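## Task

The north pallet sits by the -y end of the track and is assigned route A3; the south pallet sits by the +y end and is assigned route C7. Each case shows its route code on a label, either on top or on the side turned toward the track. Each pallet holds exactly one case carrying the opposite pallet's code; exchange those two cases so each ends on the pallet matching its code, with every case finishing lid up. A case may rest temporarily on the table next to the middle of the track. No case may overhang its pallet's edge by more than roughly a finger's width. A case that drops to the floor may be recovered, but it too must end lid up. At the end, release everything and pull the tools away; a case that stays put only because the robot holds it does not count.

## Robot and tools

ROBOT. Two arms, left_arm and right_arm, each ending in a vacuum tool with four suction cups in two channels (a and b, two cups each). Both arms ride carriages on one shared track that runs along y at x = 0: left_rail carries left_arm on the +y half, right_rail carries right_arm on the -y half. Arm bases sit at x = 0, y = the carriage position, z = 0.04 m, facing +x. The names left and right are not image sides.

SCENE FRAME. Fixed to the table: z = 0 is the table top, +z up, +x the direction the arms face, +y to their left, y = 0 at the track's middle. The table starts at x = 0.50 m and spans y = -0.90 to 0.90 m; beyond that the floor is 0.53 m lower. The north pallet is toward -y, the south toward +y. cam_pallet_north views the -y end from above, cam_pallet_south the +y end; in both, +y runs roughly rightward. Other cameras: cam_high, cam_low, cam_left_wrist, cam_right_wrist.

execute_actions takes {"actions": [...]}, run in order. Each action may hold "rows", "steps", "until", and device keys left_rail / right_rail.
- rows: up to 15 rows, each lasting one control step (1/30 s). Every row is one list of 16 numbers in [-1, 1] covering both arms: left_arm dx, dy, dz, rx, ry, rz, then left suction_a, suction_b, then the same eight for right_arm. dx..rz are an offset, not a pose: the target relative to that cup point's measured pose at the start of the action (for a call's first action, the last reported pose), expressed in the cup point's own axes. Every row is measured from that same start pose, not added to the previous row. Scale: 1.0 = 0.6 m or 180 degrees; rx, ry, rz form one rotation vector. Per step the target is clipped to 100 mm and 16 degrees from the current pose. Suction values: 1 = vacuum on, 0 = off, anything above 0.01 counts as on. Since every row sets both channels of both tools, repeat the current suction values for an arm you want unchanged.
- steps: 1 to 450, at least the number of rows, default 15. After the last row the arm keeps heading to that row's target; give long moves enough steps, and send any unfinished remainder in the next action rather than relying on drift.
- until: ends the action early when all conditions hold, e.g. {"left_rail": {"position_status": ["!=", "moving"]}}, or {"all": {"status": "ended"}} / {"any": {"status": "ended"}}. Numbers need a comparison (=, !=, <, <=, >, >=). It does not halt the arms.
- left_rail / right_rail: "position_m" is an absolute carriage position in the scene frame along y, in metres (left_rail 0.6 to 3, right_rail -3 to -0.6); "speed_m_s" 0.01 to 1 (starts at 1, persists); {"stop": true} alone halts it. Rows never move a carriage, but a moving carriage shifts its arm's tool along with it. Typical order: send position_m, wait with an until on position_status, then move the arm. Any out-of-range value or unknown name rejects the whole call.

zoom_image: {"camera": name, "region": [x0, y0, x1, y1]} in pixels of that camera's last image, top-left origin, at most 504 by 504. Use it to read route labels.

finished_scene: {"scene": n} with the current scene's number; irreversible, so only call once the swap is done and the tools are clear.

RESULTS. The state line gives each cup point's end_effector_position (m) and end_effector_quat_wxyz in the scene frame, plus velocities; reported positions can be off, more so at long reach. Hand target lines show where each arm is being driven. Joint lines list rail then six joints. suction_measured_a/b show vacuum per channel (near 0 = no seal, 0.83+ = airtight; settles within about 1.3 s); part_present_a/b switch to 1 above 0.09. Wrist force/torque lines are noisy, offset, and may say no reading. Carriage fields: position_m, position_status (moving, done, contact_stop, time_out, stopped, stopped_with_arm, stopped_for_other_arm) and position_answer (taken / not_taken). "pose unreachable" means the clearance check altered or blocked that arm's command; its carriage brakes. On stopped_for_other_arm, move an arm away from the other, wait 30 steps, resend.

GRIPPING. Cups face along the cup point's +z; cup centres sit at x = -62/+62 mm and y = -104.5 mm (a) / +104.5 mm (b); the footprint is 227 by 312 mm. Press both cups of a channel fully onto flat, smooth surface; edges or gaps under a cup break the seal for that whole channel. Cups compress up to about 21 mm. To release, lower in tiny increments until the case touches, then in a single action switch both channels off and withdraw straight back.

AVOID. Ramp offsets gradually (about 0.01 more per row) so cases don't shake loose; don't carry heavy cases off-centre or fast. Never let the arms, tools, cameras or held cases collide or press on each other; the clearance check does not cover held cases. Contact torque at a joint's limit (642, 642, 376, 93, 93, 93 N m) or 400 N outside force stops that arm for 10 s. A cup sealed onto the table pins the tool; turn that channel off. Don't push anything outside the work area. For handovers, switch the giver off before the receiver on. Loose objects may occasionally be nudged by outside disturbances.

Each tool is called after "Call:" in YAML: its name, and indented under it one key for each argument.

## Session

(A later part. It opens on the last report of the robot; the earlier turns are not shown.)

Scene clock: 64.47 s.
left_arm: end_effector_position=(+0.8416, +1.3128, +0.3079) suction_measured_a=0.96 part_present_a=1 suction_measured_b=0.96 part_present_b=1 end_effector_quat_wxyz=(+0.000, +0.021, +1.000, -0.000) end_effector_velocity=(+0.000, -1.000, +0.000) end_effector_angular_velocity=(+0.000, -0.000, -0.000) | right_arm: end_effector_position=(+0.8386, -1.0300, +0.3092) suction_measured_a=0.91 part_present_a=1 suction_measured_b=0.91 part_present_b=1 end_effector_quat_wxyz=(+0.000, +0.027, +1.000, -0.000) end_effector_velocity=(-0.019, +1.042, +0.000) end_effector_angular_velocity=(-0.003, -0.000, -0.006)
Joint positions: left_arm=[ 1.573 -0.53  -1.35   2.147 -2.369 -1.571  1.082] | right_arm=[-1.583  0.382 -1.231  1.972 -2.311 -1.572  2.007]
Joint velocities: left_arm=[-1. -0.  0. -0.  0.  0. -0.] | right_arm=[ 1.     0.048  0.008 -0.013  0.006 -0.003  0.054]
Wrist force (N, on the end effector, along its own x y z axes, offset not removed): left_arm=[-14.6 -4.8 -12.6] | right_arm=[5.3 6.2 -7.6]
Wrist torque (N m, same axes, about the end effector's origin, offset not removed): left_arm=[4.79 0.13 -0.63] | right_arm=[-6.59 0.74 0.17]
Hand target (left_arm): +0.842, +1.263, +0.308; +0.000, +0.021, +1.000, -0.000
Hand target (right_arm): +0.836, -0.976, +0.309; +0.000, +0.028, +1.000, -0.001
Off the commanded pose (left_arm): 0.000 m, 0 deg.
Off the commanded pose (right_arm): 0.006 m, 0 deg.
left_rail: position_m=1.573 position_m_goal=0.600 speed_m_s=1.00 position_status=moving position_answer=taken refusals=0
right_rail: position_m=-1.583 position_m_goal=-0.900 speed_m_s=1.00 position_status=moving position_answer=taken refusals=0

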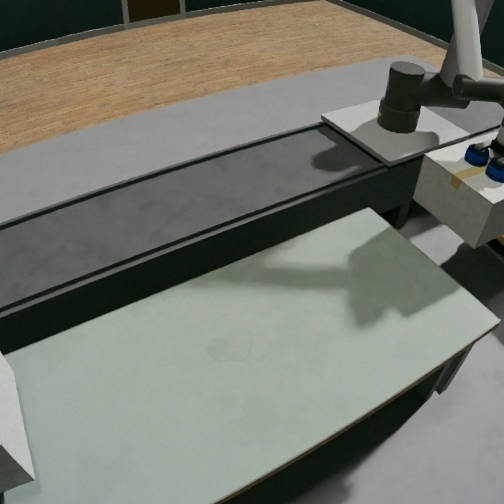

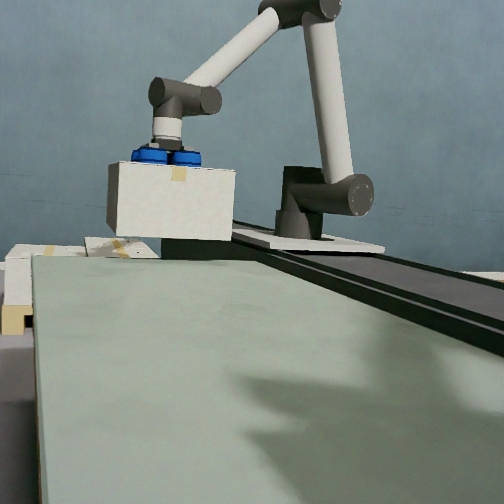

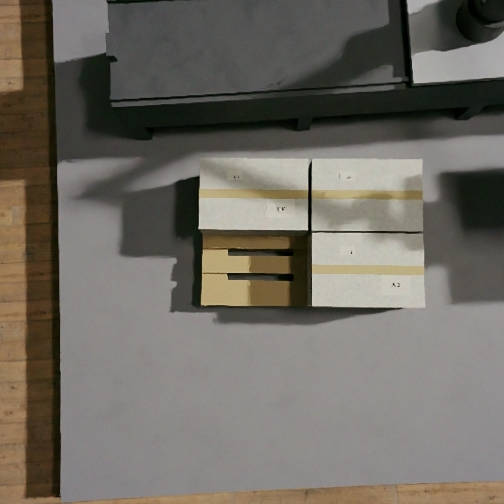

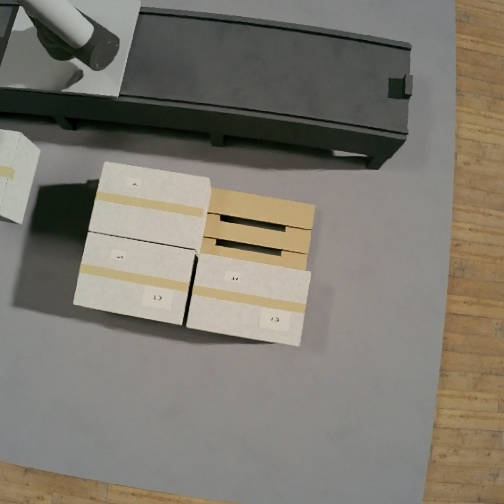

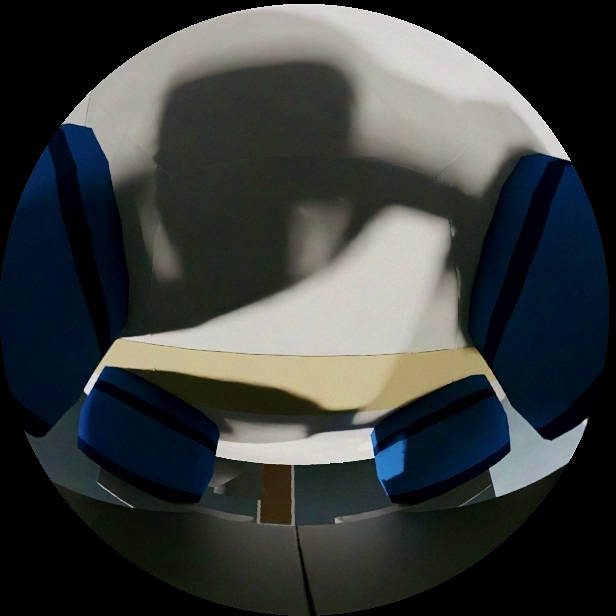

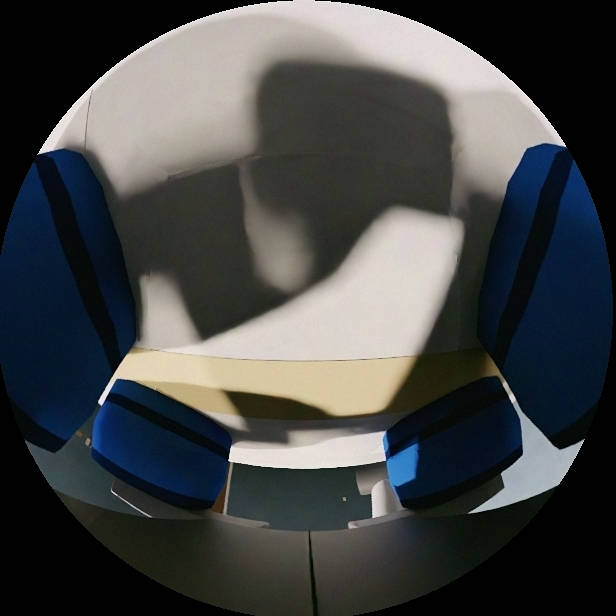

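Call:
execute_actions:
  actions: []

Scene clock: 68.00 s.
left_arm: end_effector_position=(+0.8417, +0.3398, +0.3079) suction_measured_a=0.96 part_present_a=1 suction_measured_b=0.96 part_present_b=1 end_effector_quat_wxyz=(+0.000, +0.021, +1.000, -0.000) end_effector_velocity=(-0.000, +0.000, +0.000) end_effector_angular_velocity=(-0.000, -0.000, -0.000) | right_arm: end_effector_position=(+0.8365, -0.3421, +0.3091) suction_measured_a=0.91 part_present_a=1 suction_measured_b=0.91 part_present_b=1 end_effector_quat_wxyz=(+0.000, +0.028, +1.000, -0.001) end_effector_velocity=(-0.000, -0.000, +0.000) end_effector_angular_velocity=(+0.000, -0.000, +0.000)
Joint positions: left_arm=[ 0.6   -0.53  -1.35   2.147 -2.369 -1.571  1.082] | right_arm=[-0.9    0.387 -1.23   1.97  -2.31  -1.572  2.014]
Joint velocities: left_arm=[ 0.  0. -0.  0. -0.  0.  0.] | right_arm=[ 0.  0. -0. -0. -0. -0.  0.]
Wrist force (N, on the end effector, along its own x y z axes, offset not removed): left_arm=[-11.6 6.1 -15.0] | right_arm=[0.5 -1.7 -8.3]
Wrist torque (N m, same axes, about the end effector's origin, offset not removed): left_arm=[5.91 -0.40 -0.49] | right_arm=[-6.58 0.76 0.09]
Hand target (left_arm): +0.842, +0.340, +0.308; +0.000, +0.021, +1.000, -0.000
Hand target (right_arm): +0.836, -0.342, +0.309; +0.000, +0.028, +1.000, -0.001
Off the commanded pose (left_arm): 0.000 m, 0 deg.
Off the commanded pose (right_arm): 0.001 m, 0 deg.
left_rail: position_m=0.600 position_m_goal=0.600 speed_m_s=1.00 position_status=done position_answer=taken refusals=0
right_rail: position_m=-0.900 position_m_goal=-0.900 speed_m_s=1.00 position_status=done position_answer=taken refusals=0

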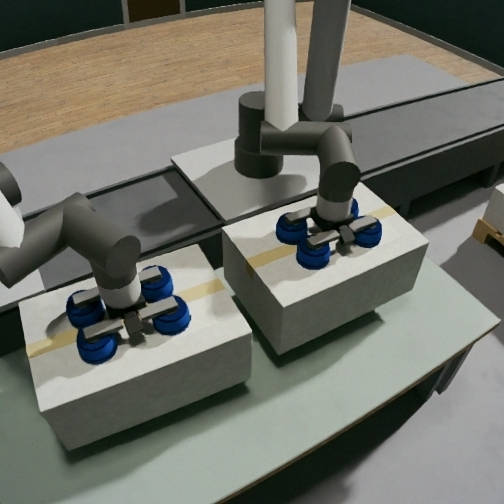

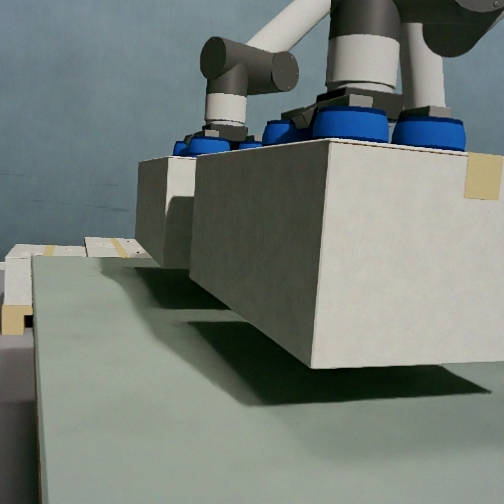

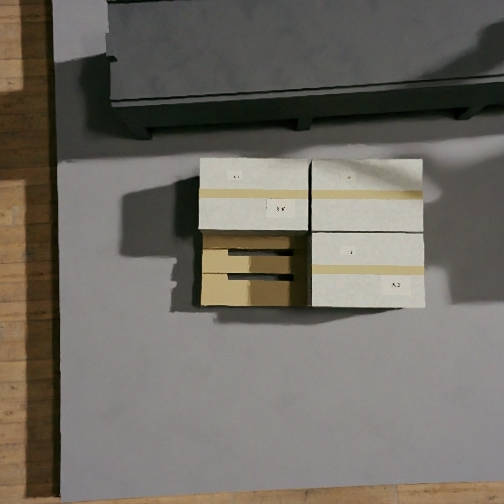

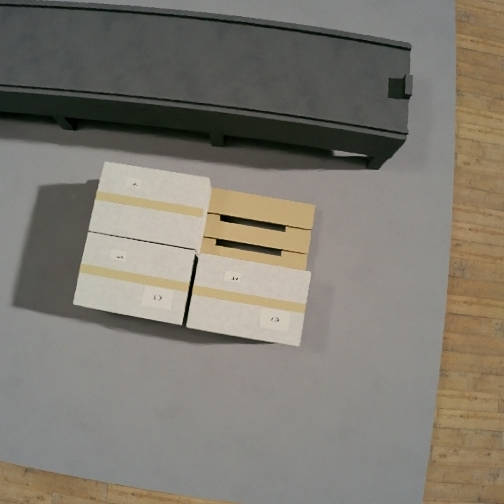

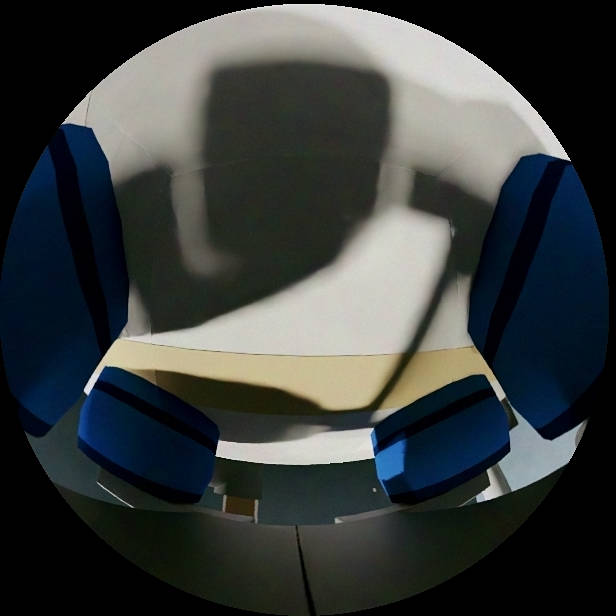

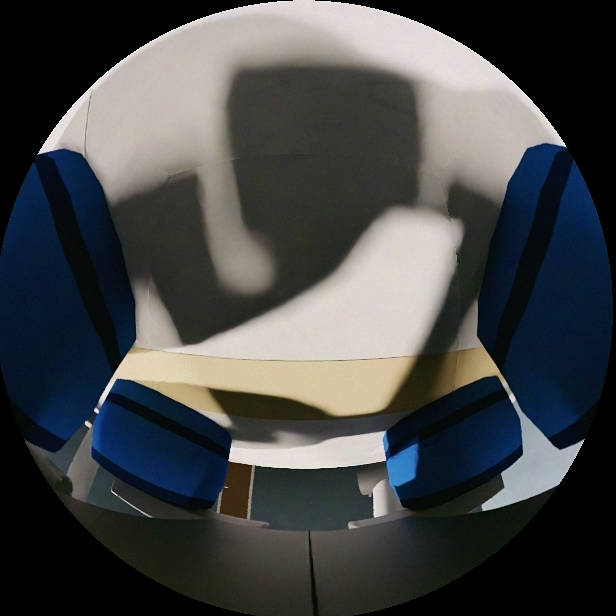

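Touchdown is expected near z ≈ 0.229, so I'm lowering to 0.234 first.

Call:
execute_actions:
  actions:
    - {"rows":[[0,0,0.01,0,0,0,1,1,0,0,0.01,0,0,0,1,1],[0,0,0.03,0,0,0,1,1,0,0,0.03,0,0,0,1,1],[0,0,0.05,0,0,0,1,1,0,0,0.05,0,0,0,1,1],[0,0,0.07,0,0,0,1,1,0,0,0.07,0,0,0,1,1],[0,0,0.09,0,0,0,1,1,0,0,0.09,0,0,0,1,1],[0,0,0.105,0,0,0,1,1,0,0,0.105,0,0,0,1,1],[0,0,0.115,0,0,0,1,1,0,0,0.115,0,0,0,1,1],[0,0,0.123,0,0,0,1,1,0,0,0.125,0,0,0,1,1]],"steps":22}

Scene clock: 77.53 s.
left_arm: end_effector_position=(+0.8416, +0.3398, +0.2348) suction_measured_a=0.96 part_present_a=1 suction_measured_b=0.96 part_present_b=1 end_effector_quat_wxyz=(+0.000, +0.021, +1.000, -0.000) end_effector_velocity=(+0.001, -0.000, -0.005) end_effector_angular_velocity=(-0.001, -0.001, +0.000) | right_arm: end_effector_position=(+0.8365, -0.3422, +0.2349) suction_measured_a=0.91 part_present_a=1 suction_measured_b=0.91 part_present_b=1 end_effector_quat_wxyz=(+0.000, +0.028, +1.000, -0.001) end_effector_velocity=(+0.001, +0.000, -0.006) end_effector_angular_velocity=(+0.000, -0.001, +0.000)
Joint positions: left_arm=[ 0.6   -0.53  -1.272  2.187 -2.486 -1.571  1.082] | right_arm=[-0.9    0.387 -1.163  2.007 -2.414 -1.572  2.014]
Joint velocities: left_arm=[ 0.     0.     0.007  0.002 -0.01   0.    -0.   ] | right_arm=[ 0.     0.     0.006  0.002 -0.009  0.    -0.   ]
Wrist force (N, on the end effector, along its own x y z axes, offset not removed): left_arm=[-7.0 3.6 -12.5] | right_arm=[-2.4 -3.6 -4.1]
Wrist torque (N m, same axes, about the end effector's origin, offset not removed): left_arm=[5.45 -0.97 -0.40] | right_arm=[-6.93 1.24 0.11]
Hand target (left_arm): +0.842, +0.340, +0.234; +0.000, +0.021, +1.000, -0.000
Hand target (right_arm): +0.837, -0.342, +0.234; +0.000, +0.028, +1.000, -0.001
Off the commanded pose (left_arm): 0.001 m, 0 deg.
Off the commanded pose (right_arm): 0.001 m, 0 deg.
left_rail: position_m=0.600 position_m_goal=0.600 speed_m_s=1.00 position_status=done position_answer=taken refusals=0
right_rail: position_m=-0.900 position_m_goal=-0.900 speed_m_s=1.00 position_status=done position_answer=taken refusals=0

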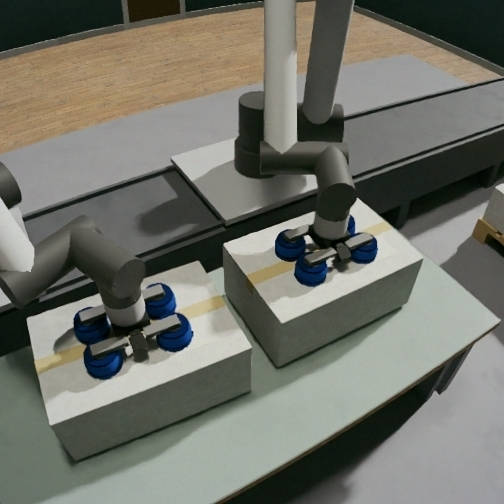

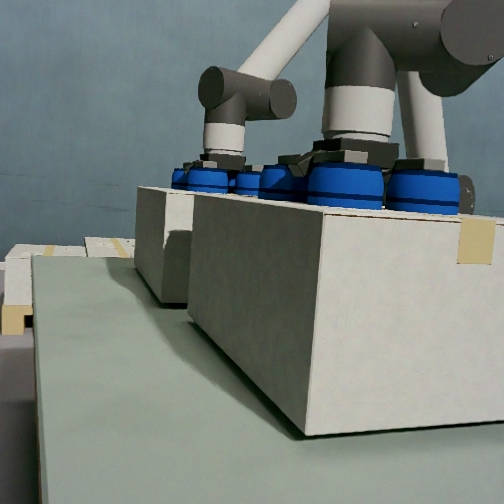

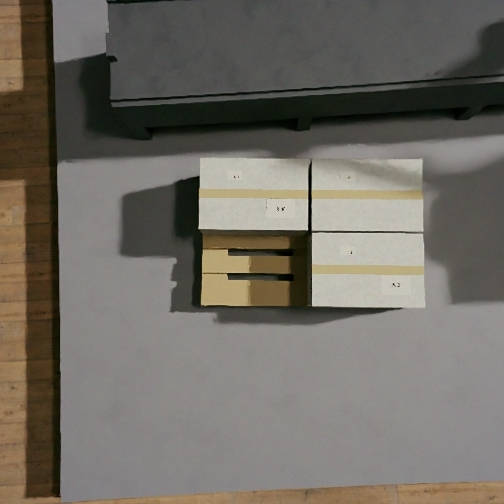

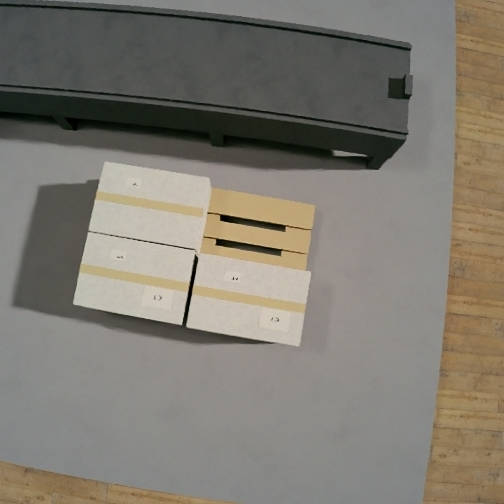

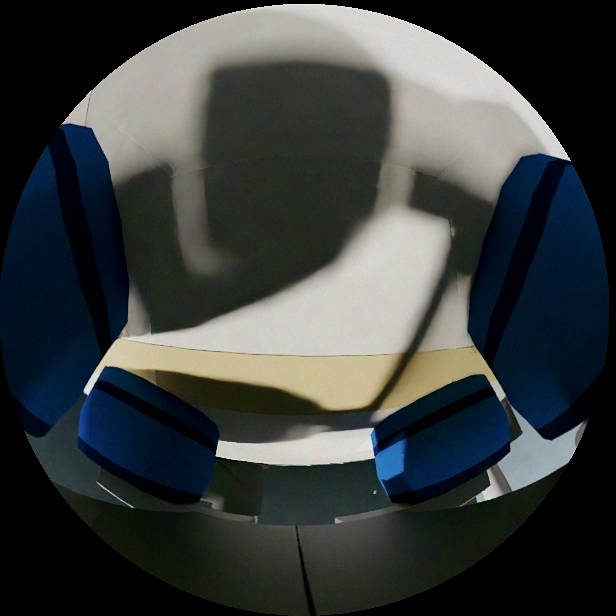

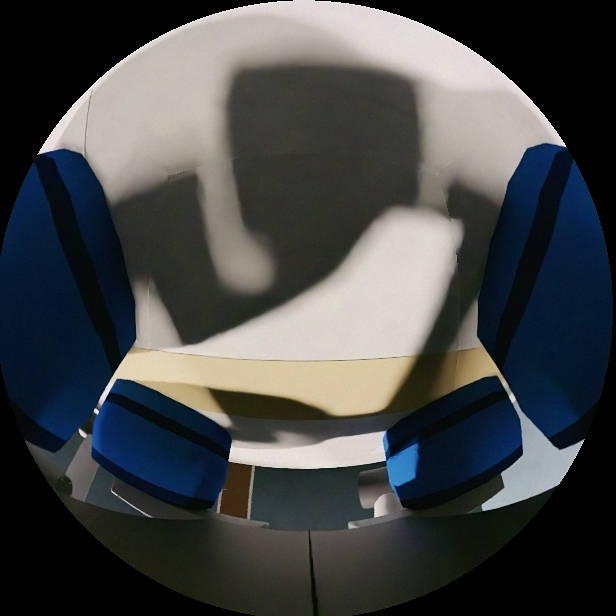

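Call:
execute_actions:
  actions:
    - {"rows":[[0,0,0.009,0,0,0,1,1,0,0,0.009,0,0,0,1,1]],"steps":10}

Scene clock: 82.50 s.
left_arm: end_effector_position=(+0.8416, +0.3399, +0.2298) suction_measured_a=0.96 part_present_a=1 suction_measured_b=0.96 part_present_b=1 end_effector_quat_wxyz=(+0.000, +0.021, +1.000, -0.000) end_effector_velocity=(+0.000, -0.000, -0.004) end_effector_angular_velocity=(-0.000, -0.000, -0.000) | right_arm: end_effector_position=(+0.8365, -0.3421, +0.2299) suction_measured_a=0.91 part_present_a=1 suction_measured_b=0.91 part_present_b=1 end_effector_quat_wxyz=(+0.000, +0.028, +1.000, -0.001) end_effector_velocity=(+0.000, +0.000, -0.004) end_effector_angular_velocity=(+0.000, -0.000, +0.000)
Joint positions: left_arm=[ 0.6   -0.53  -1.267  2.189 -2.494 -1.571  1.082] | right_arm=[-0.9    0.387 -1.158  2.009 -2.421 -1.572  2.014]
Joint velocities: left_arm=[ 0.     0.     0.004  0.002 -0.006  0.     0.   ] | right_arm=[ 0.     0.     0.003  0.002 -0.005  0.    -0.   ]
Wrist force (N, on the end effector, along its own x y z axes, offset not removed): left_arm=[-14.4 3.4 -13.1] | right_arm=[3.2 -1.4 -8.3]
Wrist torque (N m, same axes, about the end effector's origin, offset not removed): left_arm=[5.89 -0.01 -0.71] | right_arm=[-6.61 0.42 -0.02]
Hand target (left_arm): +0.842, +0.340, +0.229; +0.000, +0.021, +1.000, -0.000
Hand target (right_arm): +0.837, -0.342, +0.229; +0.000, +0.028, +1.000, -0.001
Off the commanded pose (left_arm): 0.000 m, 0 deg.
Off the commanded pose (right_arm): 0.000 m, 0 deg.
left_rail: position_m=0.600 position_m_goal=0.600 speed_m_s=1.00 position_status=done position_answer=taken refusals=0
right_rail: position_m=-0.900 position_m_goal=-0.900 speed_m_s=1.00 position_status=done position_answer=taken refusals=0

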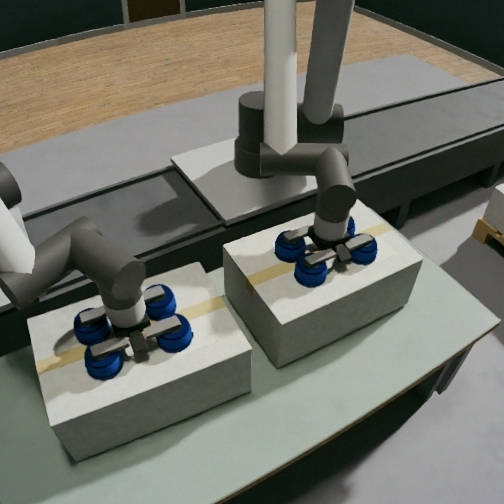

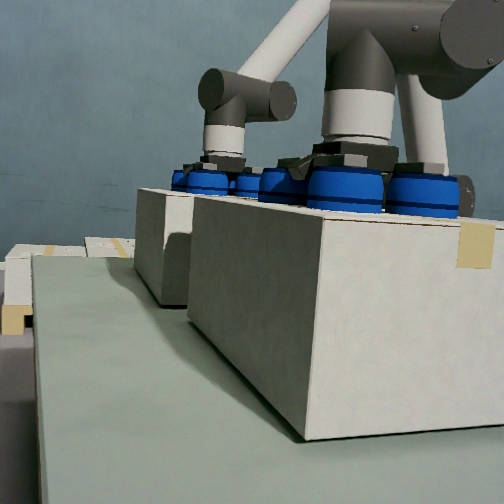

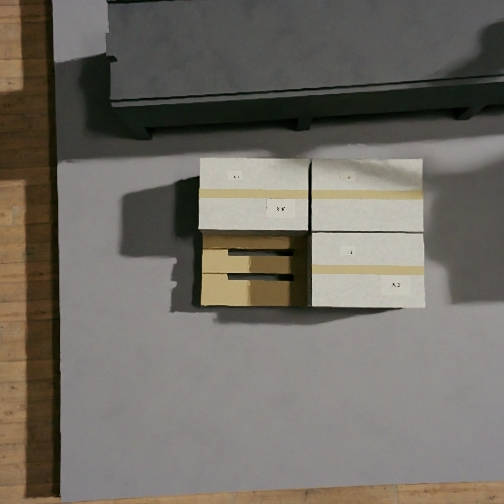

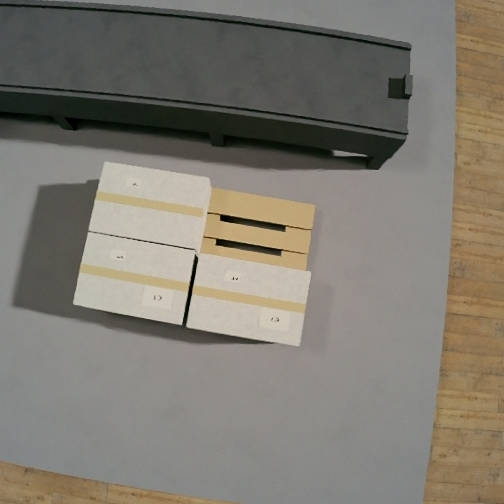

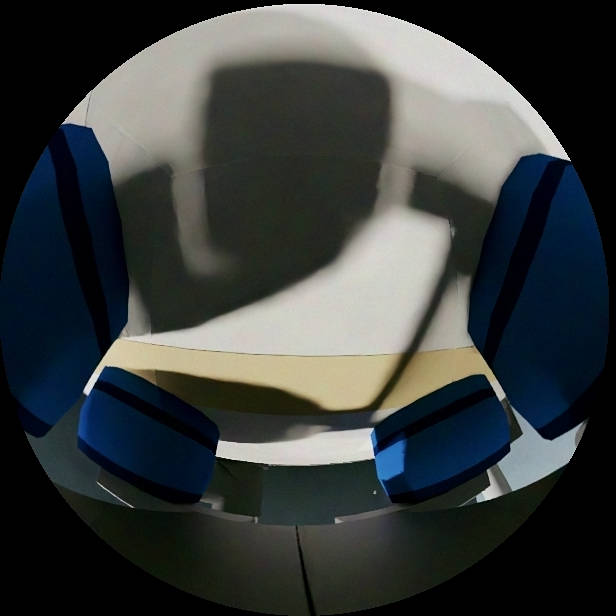

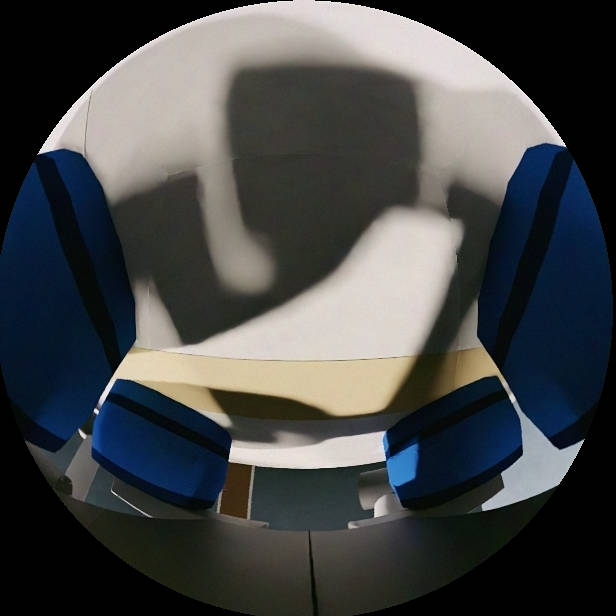

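Call:
execute_actions:
  actions:
    - {"rows":[[0,0,0.006,0,0,0,1,1,0,0,0.006,0,0,0,1,1]],"steps":10}

Scene clock: 88.10 s.
left_arm: end_effector_position=(+0.8416, +0.3398, +0.2265) suction_measured_a=0.96 part_present_a=1 suction_measured_b=0.96 part_present_b=1 end_effector_quat_wxyz=(+0.000, +0.021, +1.000, -0.000) end_effector_velocity=(+0.000, -0.000, -0.002) end_effector_angular_velocity=(-0.000, -0.000, +0.000) | right_arm: end_effector_position=(+0.8365, -0.3422, +0.2265) suction_measured_a=0.91 part_present_a=1 suction_measured_b=0.91 part_present_b=1 end_effector_quat_wxyz=(+0.000, +0.028, +1.000, -0.001) end_effector_velocity=(+0.000, +0.000, -0.002) end_effector_angular_velocity=(+0.000, -0.000, +0.000)
Joint positions: left_arm=[ 0.6   -0.53  -1.263  2.191 -2.499 -1.571  1.082] | right_arm=[-0.9    0.387 -1.155  2.011 -2.426 -1.572  2.014]
Joint velocities: left_arm=[ 0.     0.     0.003  0.001 -0.004  0.    -0.   ] | right_arm=[ 0.    -0.     0.002  0.001 -0.003  0.    -0.   ]
Wrist force (N, on the end effector, along its own x y z axes, offset not removed): left_arm=[-13.8 2.1 -15.2] | right_arm=[3.2 -1.7 -6.8]
Wrist torque (N m, same axes, about the end effector's origin, offset not removed): left_arm=[5.44 -0.09 -0.67] | right_arm=[-6.74 0.43 -0.03]
Hand target (left_arm): +0.842, +0.340, +0.226; +0.000, +0.021, +1.000, -0.000
Hand target (right_arm): +0.836, -0.342, +0.226; +0.000, +0.028, +1.000, -0.001
Off the commanded pose (left_arm): 0.000 m, 0 deg.
Off the commanded pose (right_arm): 0.000 m, 0 deg.
left_rail: position_m=0.600 position_m_goal=0.600 speed_m_s=1.00 position_status=done position_answer=taken refusals=0
right_rail: position_m=-0.900 position_m_goal=-0.900 speed_m_s=1.00 position_status=done position_answer=taken refusals=0

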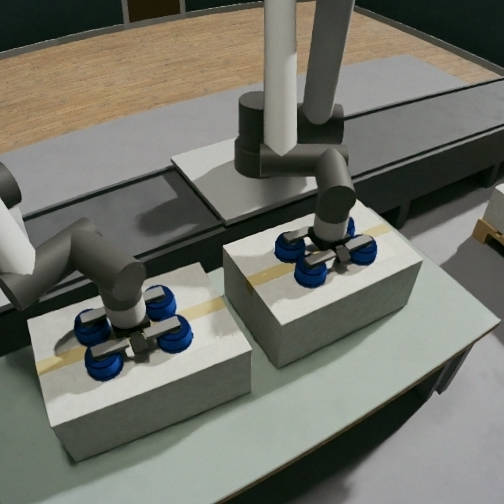

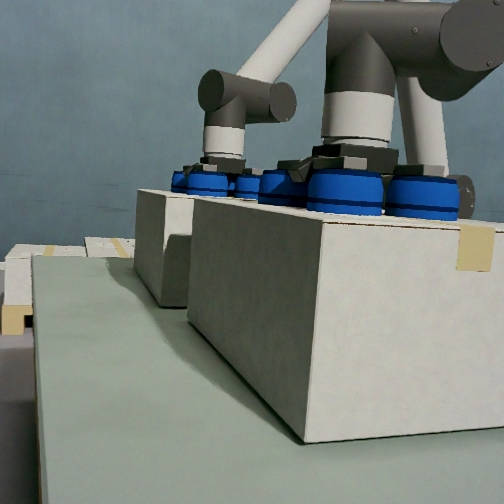

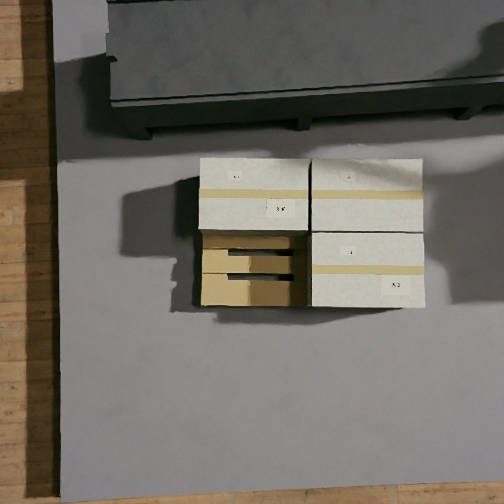

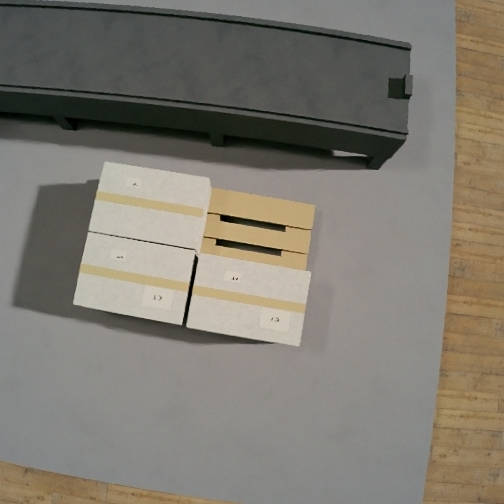

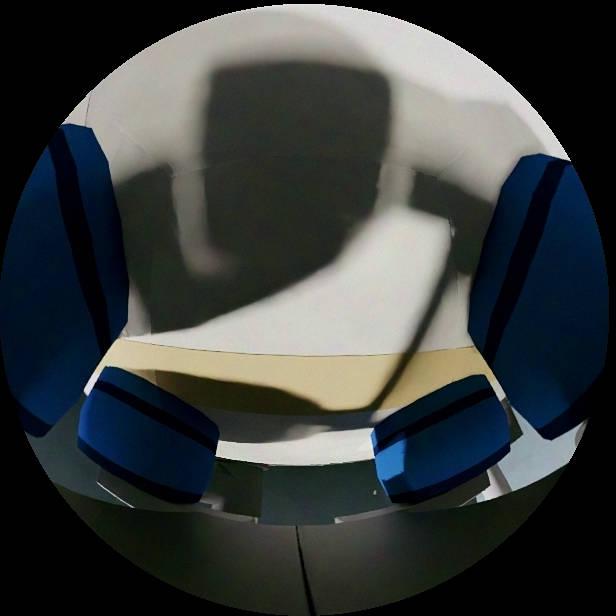

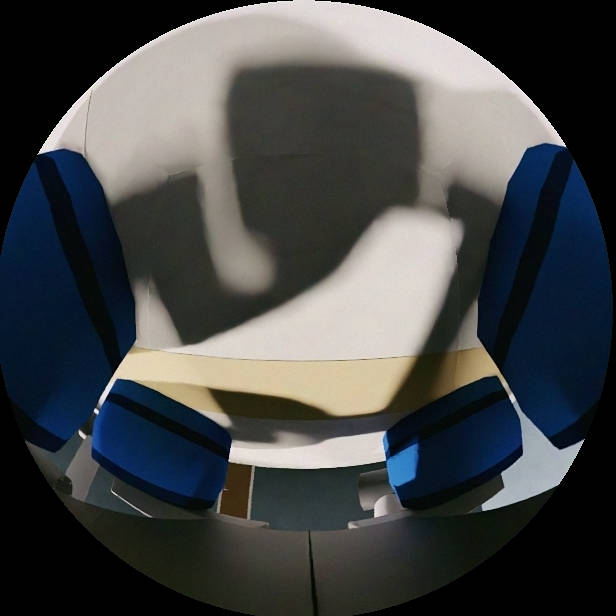

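Call:
execute_actions:
  actions:
    - {"rows":[[0,0,0.003,0,0,0,1,1,0,0,0.003,0,0,0,1,1]],"steps":7}
    - {"rows":[[0,0,0,0,0,0,0,0,0,0,0,0,0,0,0,0],[0,0,-0.004,0,0,0,0,0,0,0,-0.004,0,0,0,0,0],[0,0,-0.009,0,0,0,0,0,0,0,-0.009,0,0,0,0,0],[0,0,-0.014,0,0,0,0,0,0,0,-0.014,0,0,0,0,0],[0,0,-0.02,0,0,0,0,0,0,0,-0.02,0,0,0,0,0],[0,0,-0.028,0,0,0,0,0,0,0,-0.028,0,0,0,0,0],[0,0,-0.036,0,0,0,0,0,0,0,-0.036,0,0,0,0,0],[0,0,-0.05,0,0,0,0,0,0,0,-0.05,0,0,0,0,0],[0,0,-0.08,0,0,0,0,0,0,0,-0.08,0,0,0,0,0],[0,0,-0.125,0,0,0,0,0,0,0,-0.125,0,0,0,0,0]],"steps":20}
    - {"right_rail":{"position_m":-2.1},"steps":3}

Scene clock: 96.90 s.
left_arm: end_effector_position=(+0.8415, +0.3400, +0.2982) suction_measured_a=0.00 part_present_a=0 suction_measured_b=0.00 part_present_b=0 end_effector_quat_wxyz=(+0.000, +0.021, +1.000, -0.000) end_effector_velocity=(-0.000, -0.000, +0.014) end_effector_angular_velocity=(+0.001, +0.002, -0.000) | right_arm: end_effector_position=(+0.8364, -0.3464, +0.2984) suction_measured_a=0.00 part_present_a=0 suction_measured_b=0.00 part_present_b=0 end_effector_quat_wxyz=(+0.000, +0.028, +1.000, -0.001) end_effector_velocity=(+0.000, -0.126, +0.013) end_effector_angular_velocity=(-0.001, +0.001, +0.000)
Joint positions: left_arm=[ 0.6   -0.53  -1.34   2.153 -2.384 -1.571  1.082] | right_arm=[-0.904  0.387 -1.221  1.976 -2.325 -1.572  2.014]
Joint velocities: left_arm=[ 0.    -0.    -0.013 -0.009  0.025 -0.     0.   ] | right_arm=[-0.126 -0.    -0.011 -0.008  0.02   0.    -0.   ]
Wrist force (N, on the end effector, along its own x y z axes, offset not removed): left_arm=[-13.5 2.3 3.3] | right_arm=[3.9 7.0 1.7]
Wrist torque (N m, same axes, about the end effector's origin, offset not removed): left_arm=[0.19 2.27 -0.61] | right_arm=[0.94 0.07 0.05]
Hand target (left_arm): +0.842, +0.340, +0.300; +0.000, +0.021, +1.000, -0.000
Hand target (right_arm): +0.836, -0.356, +0.300; +0.000, +0.028, +1.000, -0.001
Off the commanded pose (left_arm): 0.002 m, 0 deg.
Off the commanded pose (right_arm): 0.002 m, 0 deg.
left_rail: position_m=0.600 position_m_goal=0.600 speed_m_s=1.00 position_status=done position_answer=taken refusals=0
right_rail: position_m=-0.904 position_m_goal=-2.100 speed_m_s=1.00 position_status=moving position_answer=taken refusals=0

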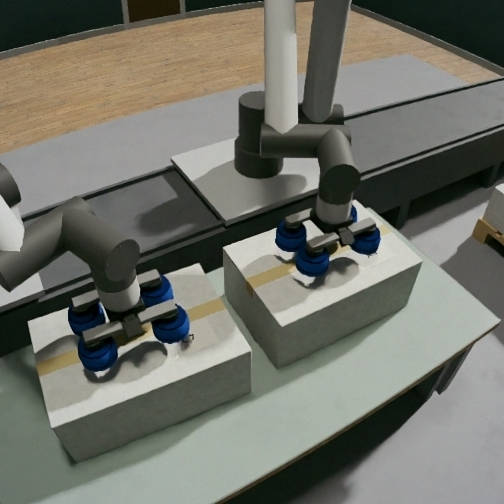

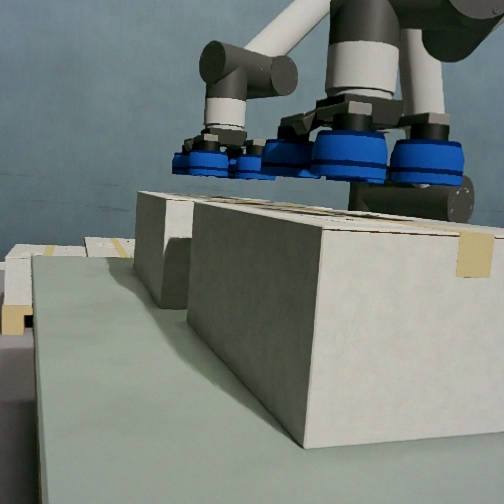

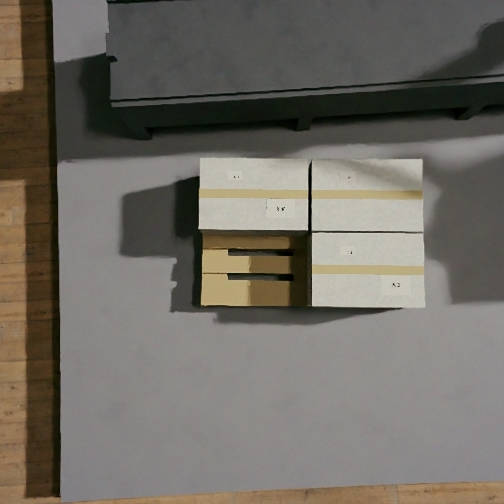

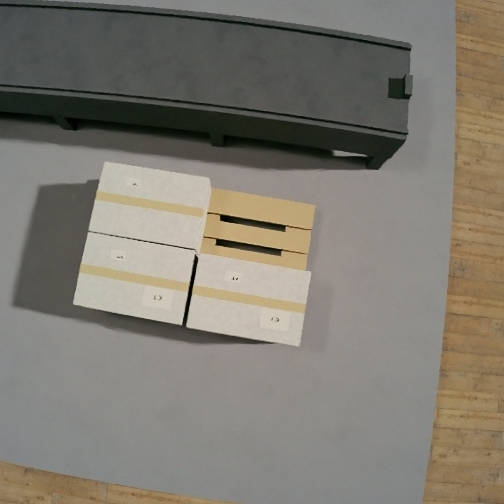

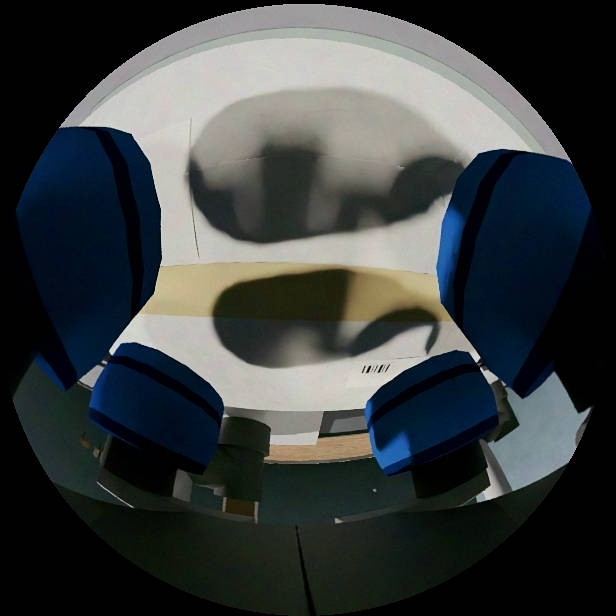

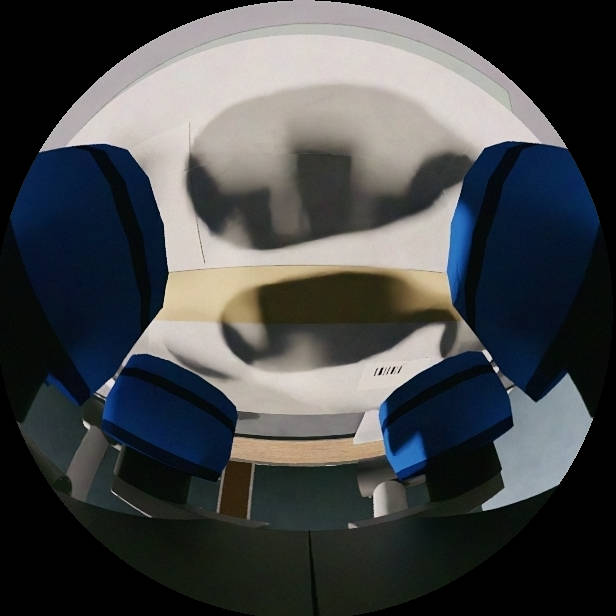

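Call:
execute_actions:
  actions:
    - {"steps":1}
    - {"rows":[[0,-0.05,0,0,0,0,0,0,0,0.05,0,0,0,0,0,0],[-0.035,-1,0,0,0,0.0045,0,0,0.027,0.636,0,0,0,-0.0045,0,0]],"steps":36}

Scene clock: 105.17 s.
left_arm: end_effector_position=(+0.8295, -0.2255, +0.3011) suction_measured_a=0.00 part_present_a=0 suction_measured_b=0.00 part_present_b=0 end_effector_quat_wxyz=(+0.001, +0.028, +1.000, -0.001) end_effector_velocity=(+0.038, -0.284, -0.005) end_effector_angular_velocity=(+0.003, -0.000, +0.004) | right_arm: end_effector_position=(+0.8410, -1.1615, +0.3003) suction_measured_a=0.00 part_present_a=0 suction_measured_b=0.00 part_present_b=0 end_effector_quat_wxyz=(+0.000, +0.021, +1.000, -0.000) end_effector_velocity=(+0.003, +0.009, -0.000) end_effector_angular_velocity=(-0.001, +0.001, -0.001)
Joint positions: left_arm=[ 0.6   -0.956 -1.069  1.723 -2.227 -1.571  0.672] | right_arm=[-2.1    0.68  -0.982  1.57  -2.159 -1.572  2.292]
Joint velocities: left_arm=[ 0.    -0.116  0.219 -0.368  0.151  0.002 -0.12 ] | right_arm=[ 0.     0.004  0.008 -0.016  0.009 -0.     0.005]
Wrist force (N, on the end effector, along its own x y z axes, offset not removed): left_arm=[-5.0 -4.7 1.1] | right_arm=[2.8 -0.6 3.3]
Wrist torque (N m, same axes, about the end effector's origin, offset not removed): left_arm=[-0.72 1.10 -0.65] | right_arm=[0.13 0.28 0.11]
Hand target (left_arm): +0.835, -0.259, +0.300; +0.001, +0.028, +1.000, -0.001
Hand target (right_arm): +0.841, -1.160, +0.300; +0.000, +0.021, +1.000, -0.001
Off the commanded pose (left_arm): 0.036 m, 0 deg.
Off the commanded pose (right_arm): 0.001 m, 0 deg.
left_rail: position_m=0.600 position_m_goal=0.600 speed_m_s=1.00 position_status=done position_answer=taken refusals=0
right_rail: position_m=-2.100 position_m_goal=-2.100 speed_m_s=1.00 position_status=done position_answer=taken refusals=0

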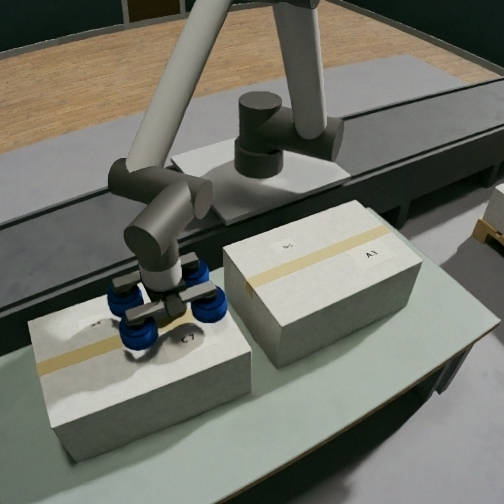

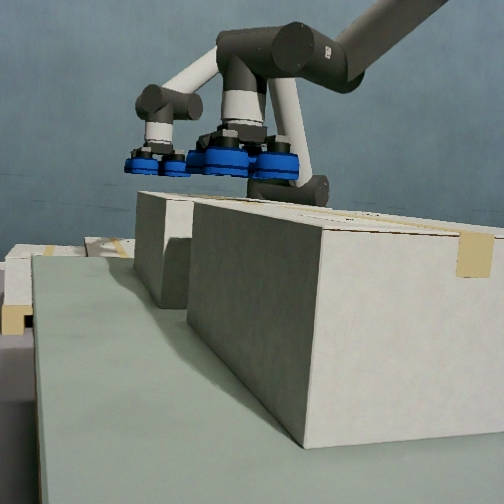

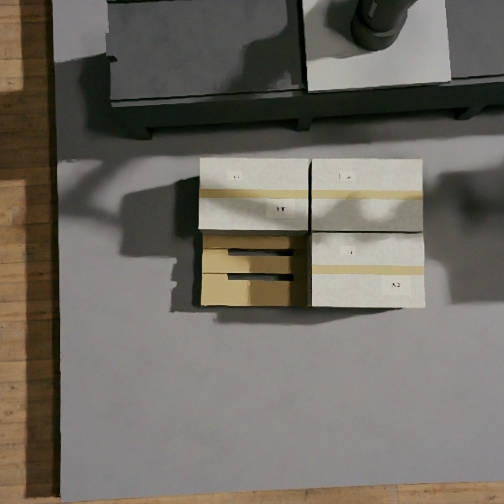

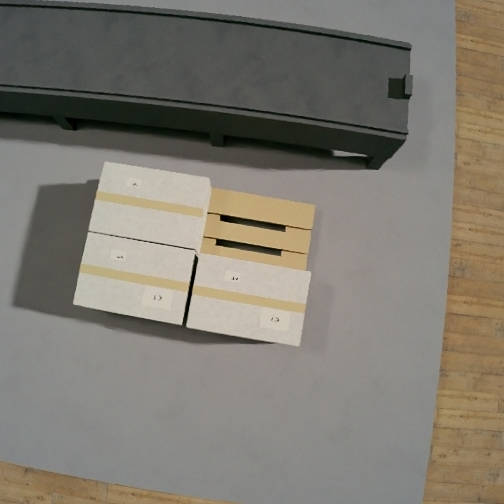

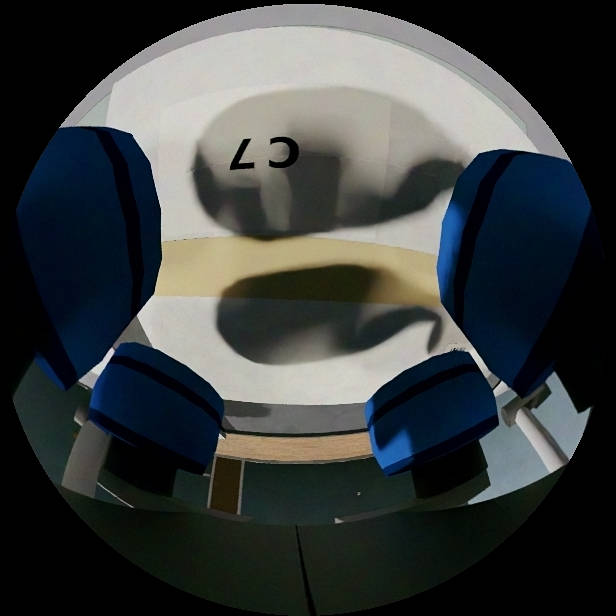

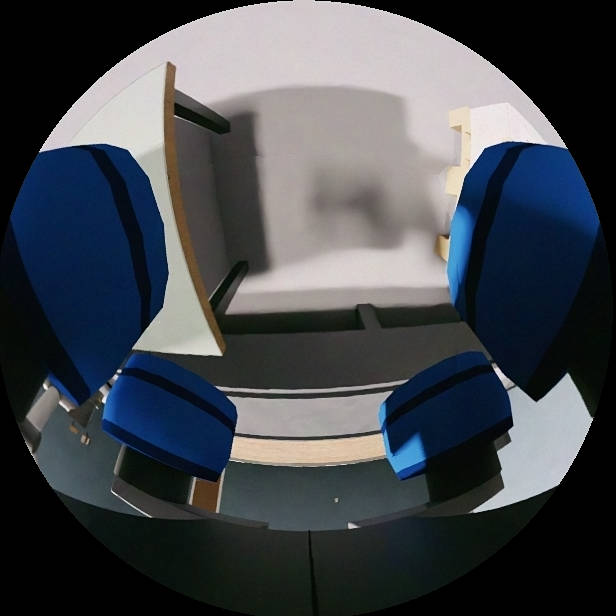

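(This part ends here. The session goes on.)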